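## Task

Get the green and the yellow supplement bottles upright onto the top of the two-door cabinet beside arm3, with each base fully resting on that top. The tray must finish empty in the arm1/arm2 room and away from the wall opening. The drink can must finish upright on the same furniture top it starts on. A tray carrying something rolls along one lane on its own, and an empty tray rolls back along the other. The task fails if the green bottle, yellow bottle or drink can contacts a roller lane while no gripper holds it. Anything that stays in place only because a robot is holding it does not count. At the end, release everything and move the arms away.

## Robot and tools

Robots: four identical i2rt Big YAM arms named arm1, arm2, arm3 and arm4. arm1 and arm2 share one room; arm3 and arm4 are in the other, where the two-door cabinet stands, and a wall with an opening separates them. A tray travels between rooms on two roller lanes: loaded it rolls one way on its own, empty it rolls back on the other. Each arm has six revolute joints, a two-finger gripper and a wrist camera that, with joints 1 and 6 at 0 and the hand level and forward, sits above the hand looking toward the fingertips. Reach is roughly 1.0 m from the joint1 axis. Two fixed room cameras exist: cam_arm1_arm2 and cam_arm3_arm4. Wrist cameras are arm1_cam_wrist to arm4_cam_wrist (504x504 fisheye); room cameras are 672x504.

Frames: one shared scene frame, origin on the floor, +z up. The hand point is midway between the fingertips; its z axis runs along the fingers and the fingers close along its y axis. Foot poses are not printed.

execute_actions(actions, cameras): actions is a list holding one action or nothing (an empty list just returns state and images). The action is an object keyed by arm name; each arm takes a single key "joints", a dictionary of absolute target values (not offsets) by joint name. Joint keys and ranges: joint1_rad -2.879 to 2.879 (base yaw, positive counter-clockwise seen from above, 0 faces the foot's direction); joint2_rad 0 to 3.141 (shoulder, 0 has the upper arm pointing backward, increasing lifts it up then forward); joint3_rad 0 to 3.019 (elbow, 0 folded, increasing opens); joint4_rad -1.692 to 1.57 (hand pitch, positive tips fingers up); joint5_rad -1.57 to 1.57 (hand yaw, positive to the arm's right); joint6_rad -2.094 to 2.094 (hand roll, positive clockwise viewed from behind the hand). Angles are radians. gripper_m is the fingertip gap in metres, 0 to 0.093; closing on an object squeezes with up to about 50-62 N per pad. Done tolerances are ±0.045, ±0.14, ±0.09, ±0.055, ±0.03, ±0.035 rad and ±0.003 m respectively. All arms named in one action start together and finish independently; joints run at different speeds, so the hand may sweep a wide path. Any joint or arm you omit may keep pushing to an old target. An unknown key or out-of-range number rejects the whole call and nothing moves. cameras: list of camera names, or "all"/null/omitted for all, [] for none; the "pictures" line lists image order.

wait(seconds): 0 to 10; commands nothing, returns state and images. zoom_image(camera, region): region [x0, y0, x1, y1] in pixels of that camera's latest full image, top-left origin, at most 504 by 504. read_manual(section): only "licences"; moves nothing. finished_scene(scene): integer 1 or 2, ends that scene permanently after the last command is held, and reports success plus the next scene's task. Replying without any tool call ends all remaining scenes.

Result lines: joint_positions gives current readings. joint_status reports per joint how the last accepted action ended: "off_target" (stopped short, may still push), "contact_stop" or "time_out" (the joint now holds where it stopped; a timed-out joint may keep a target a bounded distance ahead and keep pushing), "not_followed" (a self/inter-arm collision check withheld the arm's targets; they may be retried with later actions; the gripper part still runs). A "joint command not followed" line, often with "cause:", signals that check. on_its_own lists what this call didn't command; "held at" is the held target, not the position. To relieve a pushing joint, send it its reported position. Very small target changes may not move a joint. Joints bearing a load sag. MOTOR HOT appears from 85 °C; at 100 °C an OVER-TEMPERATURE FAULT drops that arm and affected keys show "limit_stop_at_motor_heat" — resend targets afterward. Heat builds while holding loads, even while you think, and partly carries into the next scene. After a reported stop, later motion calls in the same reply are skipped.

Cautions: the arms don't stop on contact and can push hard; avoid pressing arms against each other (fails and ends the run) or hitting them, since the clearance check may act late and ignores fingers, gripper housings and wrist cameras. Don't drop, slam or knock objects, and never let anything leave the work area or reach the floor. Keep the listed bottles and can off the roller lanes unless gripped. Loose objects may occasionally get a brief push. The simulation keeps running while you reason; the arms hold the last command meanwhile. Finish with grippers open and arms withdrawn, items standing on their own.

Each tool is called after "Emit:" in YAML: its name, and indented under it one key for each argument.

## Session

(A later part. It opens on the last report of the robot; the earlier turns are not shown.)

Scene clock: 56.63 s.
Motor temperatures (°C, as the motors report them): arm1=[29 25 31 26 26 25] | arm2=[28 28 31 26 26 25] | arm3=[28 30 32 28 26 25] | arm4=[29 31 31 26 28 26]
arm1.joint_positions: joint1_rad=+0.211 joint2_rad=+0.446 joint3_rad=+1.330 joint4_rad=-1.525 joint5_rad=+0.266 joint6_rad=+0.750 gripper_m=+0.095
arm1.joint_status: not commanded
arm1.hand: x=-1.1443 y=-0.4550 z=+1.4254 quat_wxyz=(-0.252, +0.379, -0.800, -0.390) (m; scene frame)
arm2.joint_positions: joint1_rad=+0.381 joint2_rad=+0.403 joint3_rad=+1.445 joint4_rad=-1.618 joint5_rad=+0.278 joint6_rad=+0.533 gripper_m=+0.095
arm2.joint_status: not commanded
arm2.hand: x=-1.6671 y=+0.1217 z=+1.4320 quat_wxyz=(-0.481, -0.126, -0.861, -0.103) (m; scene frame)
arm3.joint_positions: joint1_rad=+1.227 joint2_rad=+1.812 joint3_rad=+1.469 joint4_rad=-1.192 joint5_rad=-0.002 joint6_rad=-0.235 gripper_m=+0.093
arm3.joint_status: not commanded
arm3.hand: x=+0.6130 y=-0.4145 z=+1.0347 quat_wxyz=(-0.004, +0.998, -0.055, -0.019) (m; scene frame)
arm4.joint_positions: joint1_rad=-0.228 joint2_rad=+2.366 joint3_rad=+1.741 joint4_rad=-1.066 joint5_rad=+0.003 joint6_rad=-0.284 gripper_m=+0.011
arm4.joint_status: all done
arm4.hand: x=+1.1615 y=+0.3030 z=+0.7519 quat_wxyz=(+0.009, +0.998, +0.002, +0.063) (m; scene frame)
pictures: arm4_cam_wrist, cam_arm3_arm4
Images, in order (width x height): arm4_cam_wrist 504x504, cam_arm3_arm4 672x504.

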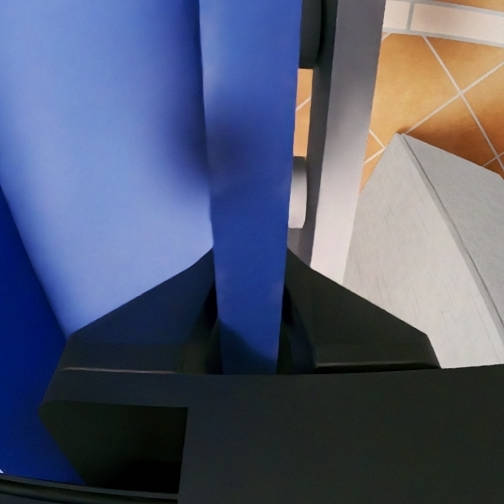

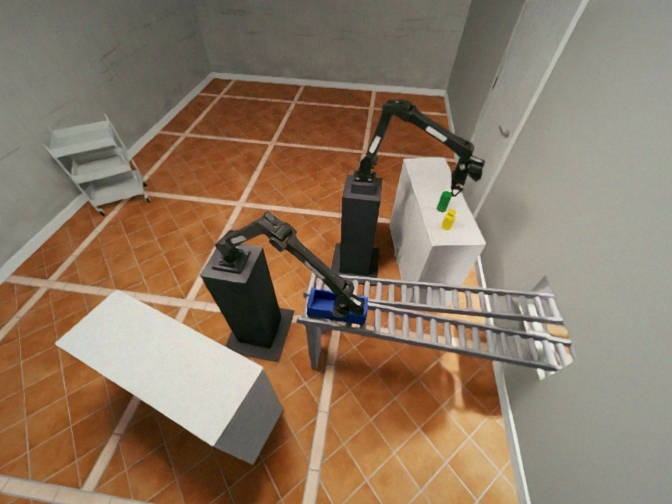

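Emit:
execute_actions:
  actions:
    - {"arm4":{"joints":{"joint1_rad":-0.255,"joint6_rad":-0.31}}}
  cameras: []

Emit:
execute_actions:
  actions:
    - {"arm4":{"joints":{"joint2_rad":2.385,"joint4_rad":-1.03}}}
  cameras: ["cam_arm3_arm4","arm4_cam_wrist"]

Scene clock: 57.67 s.
Motor temperatures (°C, as the motors report them): arm1=[29 25 31 26 26 25] | arm2=[28 28 31 26 26 25] | arm3=[28 30 32 28 26 25] | arm4=[29 31 31 26 28 26]
arm1.joint_positions: joint1_rad=+0.211 joint2_rad=+0.446 joint3_rad=+1.330 joint4_rad=-1.525 joint5_rad=+0.266 joint6_rad=+0.750 gripper_m=+0.095
arm1.joint_status: not commanded
arm1.hand: x=-1.1443 y=-0.4550 z=+1.4254 quat_wxyz=(-0.252, +0.379, -0.800, -0.390) (m; scene frame)
arm2.joint_positions: joint1_rad=+0.381 joint2_rad=+0.403 joint3_rad=+1.445 joint4_rad=-1.618 joint5_rad=+0.278 joint6_rad=+0.533 gripper_m=+0.095
arm2.joint_status: not commanded
arm2.hand: x=-1.6671 y=+0.1217 z=+1.4320 quat_wxyz=(-0.481, -0.126, -0.861, -0.103) (m; scene frame)
arm3.joint_positions: joint1_rad=+1.227 joint2_rad=+1.812 joint3_rad=+1.469 joint4_rad=-1.192 joint5_rad=-0.002 joint6_rad=-0.235 gripper_m=+0.093
arm3.joint_status: not commanded
arm3.hand: x=+0.6130 y=-0.4145 z=+1.0347 quat_wxyz=(-0.004, +0.998, -0.055, -0.019) (m; scene frame)
arm4.joint_positions: joint1_rad=-0.244 joint2_rad=+2.366 joint3_rad=+1.741 joint4_rad=-1.066 joint5_rad=+0.003 joint6_rad=-0.299 gripper_m=+0.011
arm4.joint_status: all done
arm4.hand: x=+1.1643 y=+0.3126 z=+0.7520 quat_wxyz=(+0.010, +0.998, +0.002, +0.063) (m; scene frame)
pictures: none
No camera images: the call's "cameras" was empty. Leave "cameras" out to get every camera's image.

Scene clock: 58.50 s.
Motor temperatures (°C, as the motors report them): arm1=[29 25 31 26 26 25] | arm2=[28 28 31 26 26 25] | arm3=[28 30 32 28 26 25] | arm4=[29 31 31 26 28 26]
arm1.joint_positions: joint1_rad=+0.211 joint2_rad=+0.446 joint3_rad=+1.330 joint4_rad=-1.525 joint5_rad=+0.266 joint6_rad=+0.750 gripper_m=+0.095
arm1.joint_status: not commanded
arm1.hand: x=-1.1443 y=-0.4550 z=+1.4254 quat_wxyz=(-0.252, +0.379, -0.800, -0.390) (m; scene frame)
arm2.joint_positions: joint1_rad=+0.381 joint2_rad=+0.403 joint3_rad=+1.445 joint4_rad=-1.618 joint5_rad=+0.278 joint6_rad=+0.533 gripper_m=+0.095
arm2.joint_status: not commanded
arm2.hand: x=-1.6671 y=+0.1217 z=+1.4320 quat_wxyz=(-0.481, -0.126, -0.861, -0.103) (m; scene frame)
arm3.joint_positions: joint1_rad=+1.227 joint2_rad=+1.812 joint3_rad=+1.469 joint4_rad=-1.192 joint5_rad=-0.002 joint6_rad=-0.235 gripper_m=+0.093
arm3.joint_status: not commanded
arm3.hand: x=+0.6130 y=-0.4145 z=+1.0347 quat_wxyz=(-0.004, +0.998, -0.055, -0.019) (m; scene frame)
arm4.joint_positions: joint1_rad=-0.244 joint2_rad=+2.380 joint3_rad=+1.745 joint4_rad=-1.034 joint5_rad=+0.003 joint6_rad=-0.300 gripper_m=+0.011
arm4.joint_status: all done
arm4.hand: x=+1.1588 y=+0.3144 z=+0.7433 quat_wxyz=(+0.007, +0.999, +0.002, +0.053) (m; scene frame)
pictures: arm4_cam_wrist, cam_arm3_arm4
Images, in order (width x height): arm4_cam_wrist 504x504, cam_arm3_arm4 672x504.

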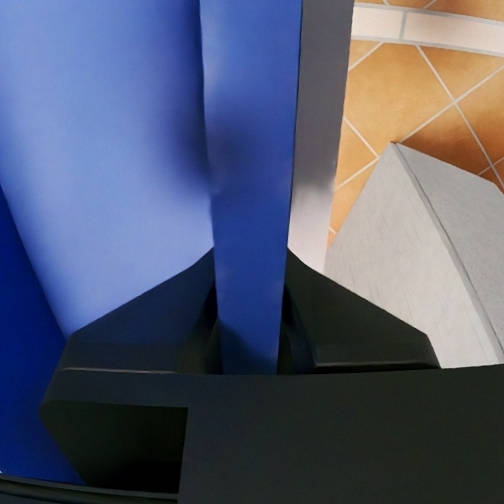

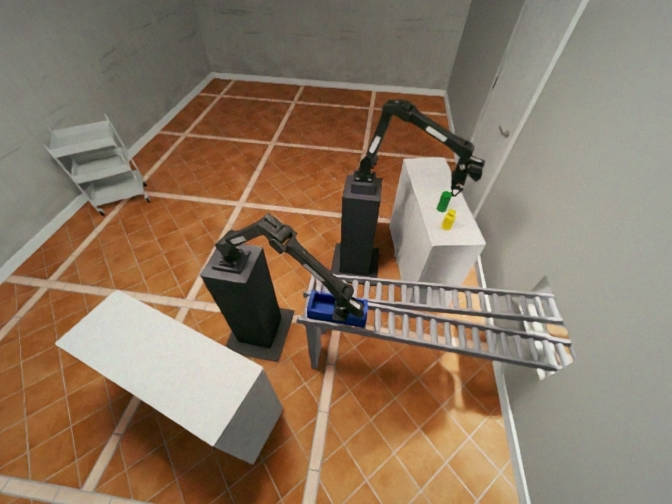

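Appears to be touching. Release and lift.

Emit:
execute_actions:
  actions:
    - {"arm4":{"joints":{"gripper_m":0.04}}}
  cameras: []

Emit:
execute_actions:
  actions:
    - {"arm4":{"joints":{"joint2_rad":2.1,"joint4_rad":-1.25}}}
  cameras: ["cam_arm3_arm4"]

Emit:
wait:
  seconds: 6

Scene clock: 59.30 s.
Motor temperatures (°C, as the motors report them): arm1=[29 25 32 26 26 25] | arm2=[28 28 31 26 26 25] | arm3=[28 30 32 28 26 25] | arm4=[29 31 31 26 28 26]
arm1.joint_positions: joint1_rad=+0.211 joint2_rad=+0.446 joint3_rad=+1.330 joint4_rad=-1.525 joint5_rad=+0.266 joint6_rad=+0.750 gripper_m=+0.095
arm1.joint_status: not commanded
arm1.hand: x=-1.1443 y=-0.4550 z=+1.4254 quat_wxyz=(-0.252, +0.379, -0.800, -0.390) (m; scene frame)
arm2.joint_positions: joint1_rad=+0.381 joint2_rad=+0.403 joint3_rad=+1.445 joint4_rad=-1.618 joint5_rad=+0.278 joint6_rad=+0.533 gripper_m=+0.095
arm2.joint_status: not commanded
arm2.hand: x=-1.6671 y=+0.1217 z=+1.4320 quat_wxyz=(-0.481, -0.126, -0.861, -0.103) (m; scene frame)
arm3.joint_positions: joint1_rad=+1.227 joint2_rad=+1.812 joint3_rad=+1.469 joint4_rad=-1.192 joint5_rad=-0.002 joint6_rad=-0.235 gripper_m=+0.093
arm3.joint_status: not commanded
arm3.hand: x=+0.6130 y=-0.4145 z=+1.0347 quat_wxyz=(-0.004, +0.998, -0.055, -0.019) (m; scene frame)
arm4.joint_positions: joint1_rad=-0.244 joint2_rad=+2.380 joint3_rad=+1.746 joint4_rad=-1.034 joint5_rad=+0.002 joint6_rad=-0.300 gripper_m=+0.040
arm4.joint_status: all done
arm4.hand: x=+1.1581 y=+0.3144 z=+0.7437 quat_wxyz=(+0.007, +0.999, +0.002, +0.052) (m; scene frame)
pictures: none
No camera images: the call's "cameras" was empty. Leave "cameras" out to get every camera's image.

Scene clock: 60.63 s.
Motor temperatures (°C, as the motors report them): arm1=[29 25 32 26 26 25] | arm2=[28 28 31 26 26 25] | arm3=[28 30 32 28 26 25] | arm4=[29 31 32 26 28 26]
arm1.joint_positions: joint1_rad=+0.211 joint2_rad=+0.446 joint3_rad=+1.330 joint4_rad=-1.525 joint5_rad=+0.266 joint6_rad=+0.750 gripper_m=+0.095
arm1.joint_status: not commanded
arm1.hand: x=-1.1443 y=-0.4550 z=+1.4254 quat_wxyz=(-0.252, +0.379, -0.800, -0.390) (m; scene frame)
arm2.joint_positions: joint1_rad=+0.381 joint2_rad=+0.403 joint3_rad=+1.445 joint4_rad=-1.618 joint5_rad=+0.278 joint6_rad=+0.533 gripper_m=+0.095
arm2.joint_status: not commanded
arm2.hand: x=-1.6671 y=+0.1217 z=+1.4320 quat_wxyz=(-0.481, -0.126, -0.861, -0.103) (m; scene frame)
arm3.joint_positions: joint1_rad=+1.227 joint2_rad=+1.812 joint3_rad=+1.469 joint4_rad=-1.192 joint5_rad=-0.002 joint6_rad=-0.235 gripper_m=+0.093
arm3.joint_status: not commanded
arm3.hand: x=+0.6130 y=-0.4145 z=+1.0347 quat_wxyz=(-0.004, +0.998, -0.055, -0.019) (m; scene frame)
arm4.joint_positions: joint1_rad=-0.244 joint2_rad=+2.087 joint3_rad=+1.774 joint4_rad=-1.243 joint5_rad=+0.002 joint6_rad=-0.300 gripper_m=+0.040
arm4.joint_status: all done
arm4.hand: x=+1.1483 y=+0.3145 z=+0.9350 quat_wxyz=(-0.009, +1.000, +0.003, -0.002) (m; scene frame)
pictures: cam_arm3_arm4
Images, in order (width x height): cam_arm3_arm4 672x504.

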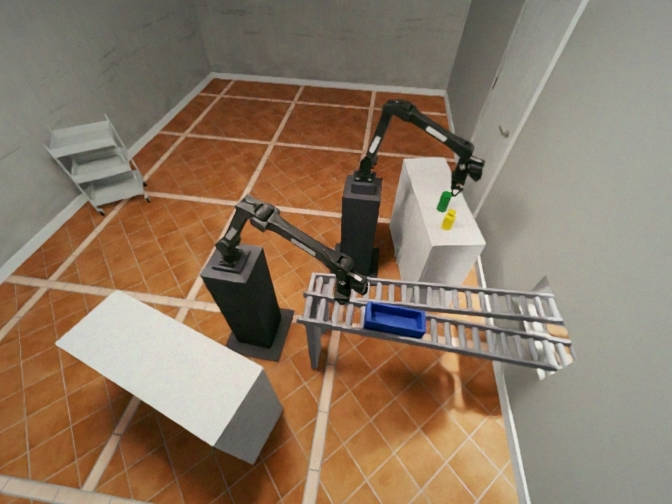

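Scene clock: 66.63 s.
Motor temperatures (°C, as the motors report them): arm1=[29 25 32 26 26 25] | arm2=[28 28 31 26 26 25] | arm3=[28 31 32 28 26 25] | arm4=[29 32 32 26 28 26]
arm1.joint_positions: joint1_rad=+0.211 joint2_rad=+0.446 joint3_rad=+1.330 joint4_rad=-1.525 joint5_rad=+0.266 joint6_rad=+0.750 gripper_m=+0.095
arm1.joint_status: not commanded
arm1.hand: x=-1.1443 y=-0.4550 z=+1.4254 quat_wxyz=(-0.252, +0.379, -0.800, -0.390) (m; scene frame)
arm2.joint_positions: joint1_rad=+0.381 joint2_rad=+0.403 joint3_rad=+1.445 joint4_rad=-1.618 joint5_rad=+0.278 joint6_rad=+0.533 gripper_m=+0.095
arm2.joint_status: not commanded
arm2.hand: x=-1.6671 y=+0.1217 z=+1.4320 quat_wxyz=(-0.481, -0.126, -0.861, -0.103) (m; scene frame)
arm3.joint_positions: joint1_rad=+1.227 joint2_rad=+1.812 joint3_rad=+1.469 joint4_rad=-1.192 joint5_rad=-0.002 joint6_rad=-0.235 gripper_m=+0.093
arm3.joint_status: not commanded
arm3.hand: x=+0.6130 y=-0.4145 z=+1.0347 quat_wxyz=(-0.004, +0.998, -0.055, -0.019) (m; scene frame)
arm4.joint_positions: joint1_rad=-0.244 joint2_rad=+2.087 joint3_rad=+1.774 joint4_rad=-1.243 joint5_rad=+0.002 joint6_rad=-0.300 gripper_m=+0.040
arm4.joint_status: all done
arm4.hand: x=+1.1483 y=+0.3145 z=+0.9350 quat_wxyz=(-0.009, +1.000, +0.003, -0.002) (m; scene frame)
wait: 6.00 s; at rest by 0.27 s
pictures: arm1_cam_wrist, arm2_cam_wrist, arm3_cam_wrist, arm4_cam_wrist, cam_arm1_arm2, cam_arm3_arm4
Images, in order (width x height): arm1_cam_wrist 504x504, arm2_cam_wrist 504x504, arm3_cam_wrist 504x504, arm4_cam_wrist 504x504, cam_arm1_arm2 672x504, cam_arm3_arm4 672x504.

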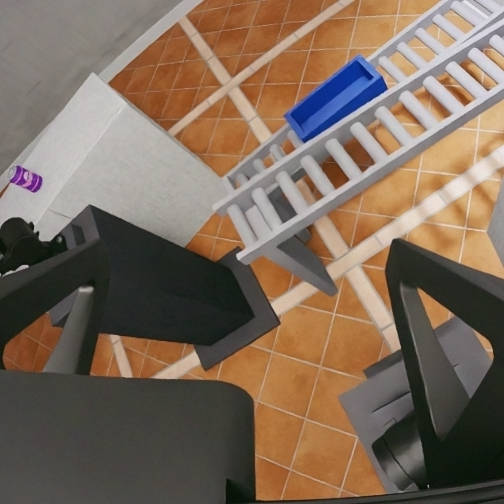

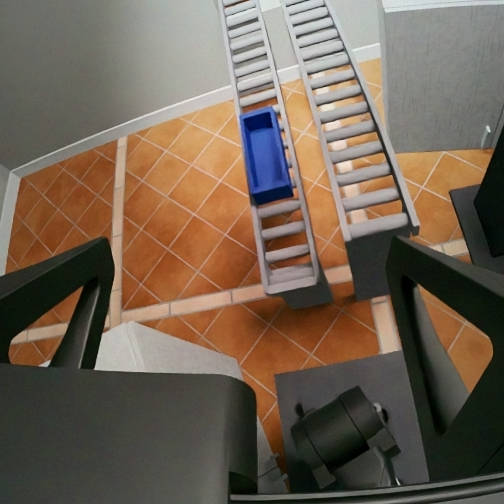

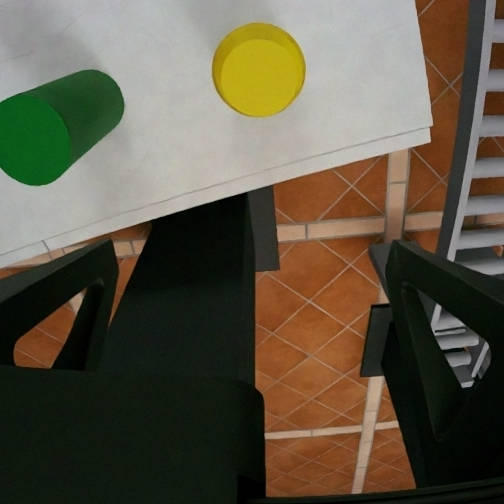

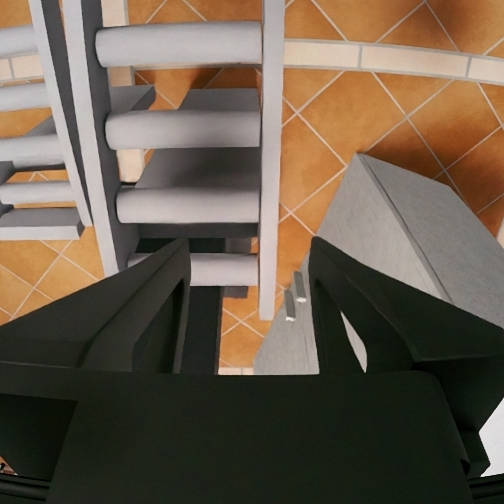

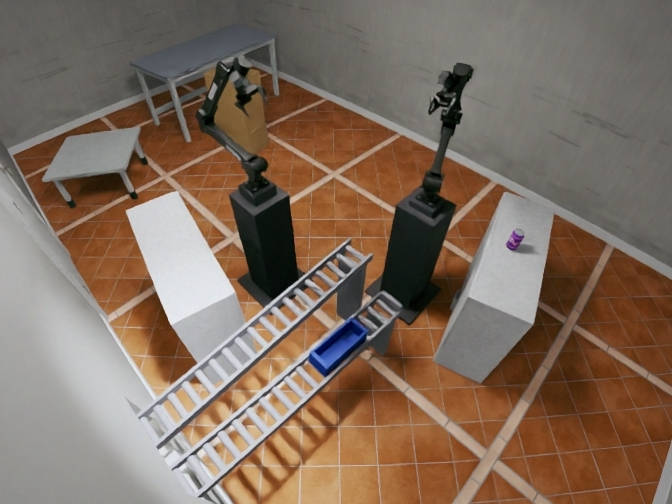

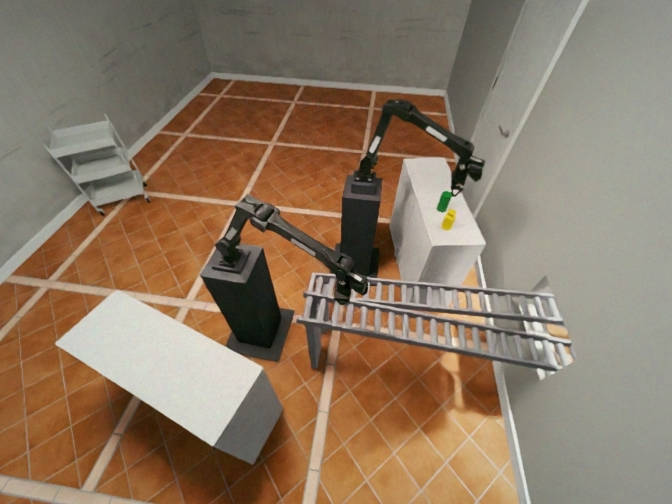

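Emit:
wait:
  seconds: 3

Emit:
finished_scene:
  scene: 1

Scene clock: 69.73 s.
Motor temperatures (°C, as the motors report them): arm1=[29 25 32 26 26 25] | arm2=[28 28 31 26 26 25] | arm3=[28 31 33 28 26 25] | arm4=[29 32 32 26 28 26]
arm1.joint_positions: joint1_rad=+0.211 joint2_rad=+0.446 joint3_rad=+1.330 joint4_rad=-1.525 joint5_rad=+0.266 joint6_rad=+0.750 gripper_m=+0.095
arm1.joint_status: not commanded
arm1.hand: x=-1.1443 y=-0.4550 z=+1.4254 quat_wxyz=(-0.252, +0.379, -0.800, -0.390) (m; scene frame)
arm2.joint_positions: joint1_rad=+0.381 joint2_rad=+0.403 joint3_rad=+1.445 joint4_rad=-1.618 joint5_rad=+0.278 joint6_rad=+0.533 gripper_m=+0.095
arm2.joint_status: not commanded
arm2.hand: x=-1.6671 y=+0.1217 z=+1.4320 quat_wxyz=(-0.481, -0.126, -0.861, -0.103) (m; scene frame)
arm3.joint_positions: joint1_rad=+1.227 joint2_rad=+1.812 joint3_rad=+1.469 joint4_rad=-1.192 joint5_rad=-0.002 joint6_rad=-0.235 gripper_m=+0.093
arm3.joint_status: not commanded
arm3.hand: x=+0.6130 y=-0.4145 z=+1.0347 quat_wxyz=(-0.004, +0.998, -0.055, -0.019) (m; scene frame)
arm4.joint_positions: joint1_rad=-0.244 joint2_rad=+2.087 joint3_rad=+1.774 joint4_rad=-1.243 joint5_rad=+0.002 joint6_rad=-0.300 gripper_m=+0.040
arm4.joint_status: all done
arm4.hand: x=+1.1483 y=+0.3145 z=+0.9350 quat_wxyz=(-0.009, +1.000, +0.003, -0.002) (m; scene frame)
wait: 3.00 s; at rest by 0.17 s
pictures: arm1_cam_wrist, arm2_cam_wrist, arm3_cam_wrist, arm4_cam_wrist, cam_arm1_arm2, cam_arm3_arm4
Images, in order (width x height): arm1_cam_wrist 504x504, arm2_cam_wrist 504x504, arm3_cam_wrist 504x504, arm4_cam_wrist 504x504, cam_arm1_arm2 672x504, cam_arm3_arm4 672x504.

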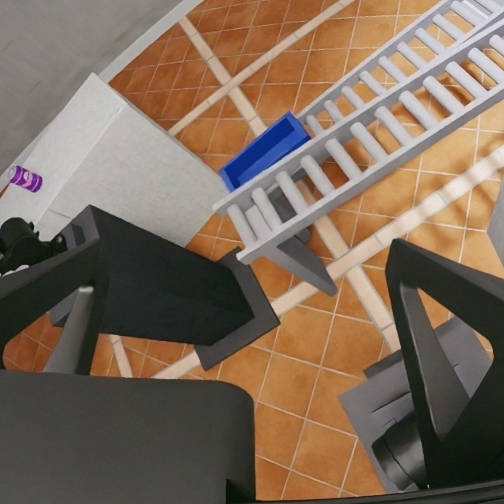

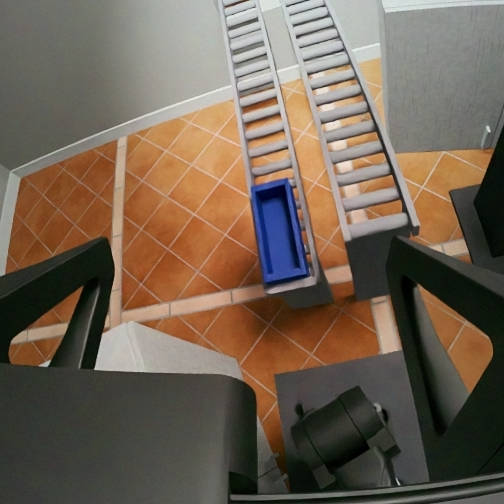

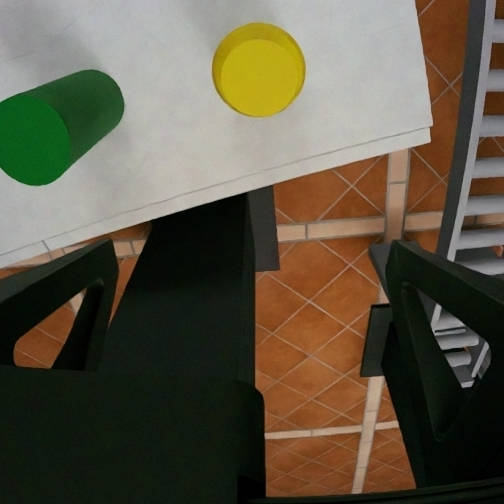

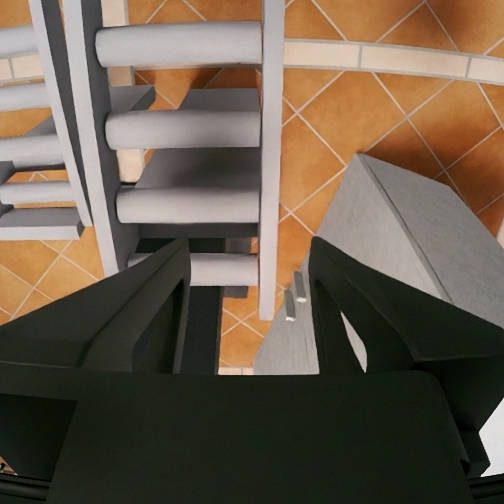

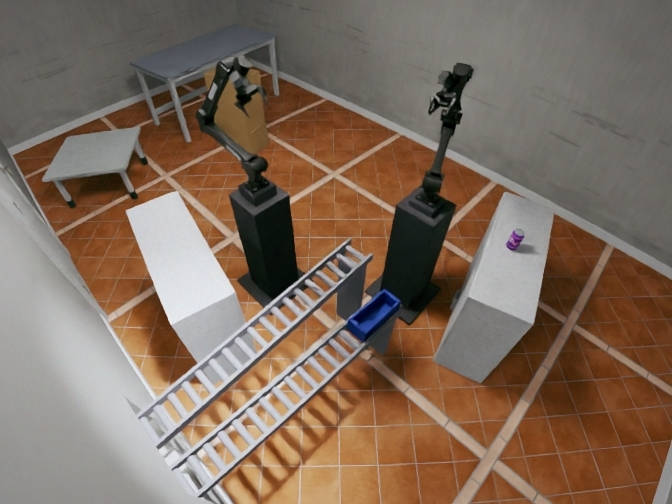

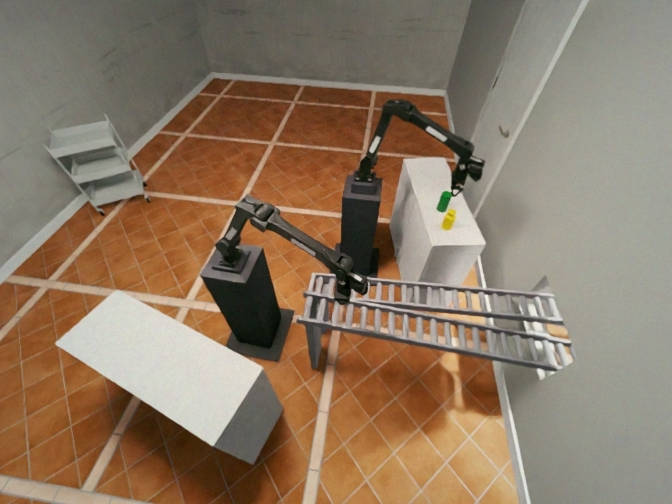

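The scene is finished: the task was done.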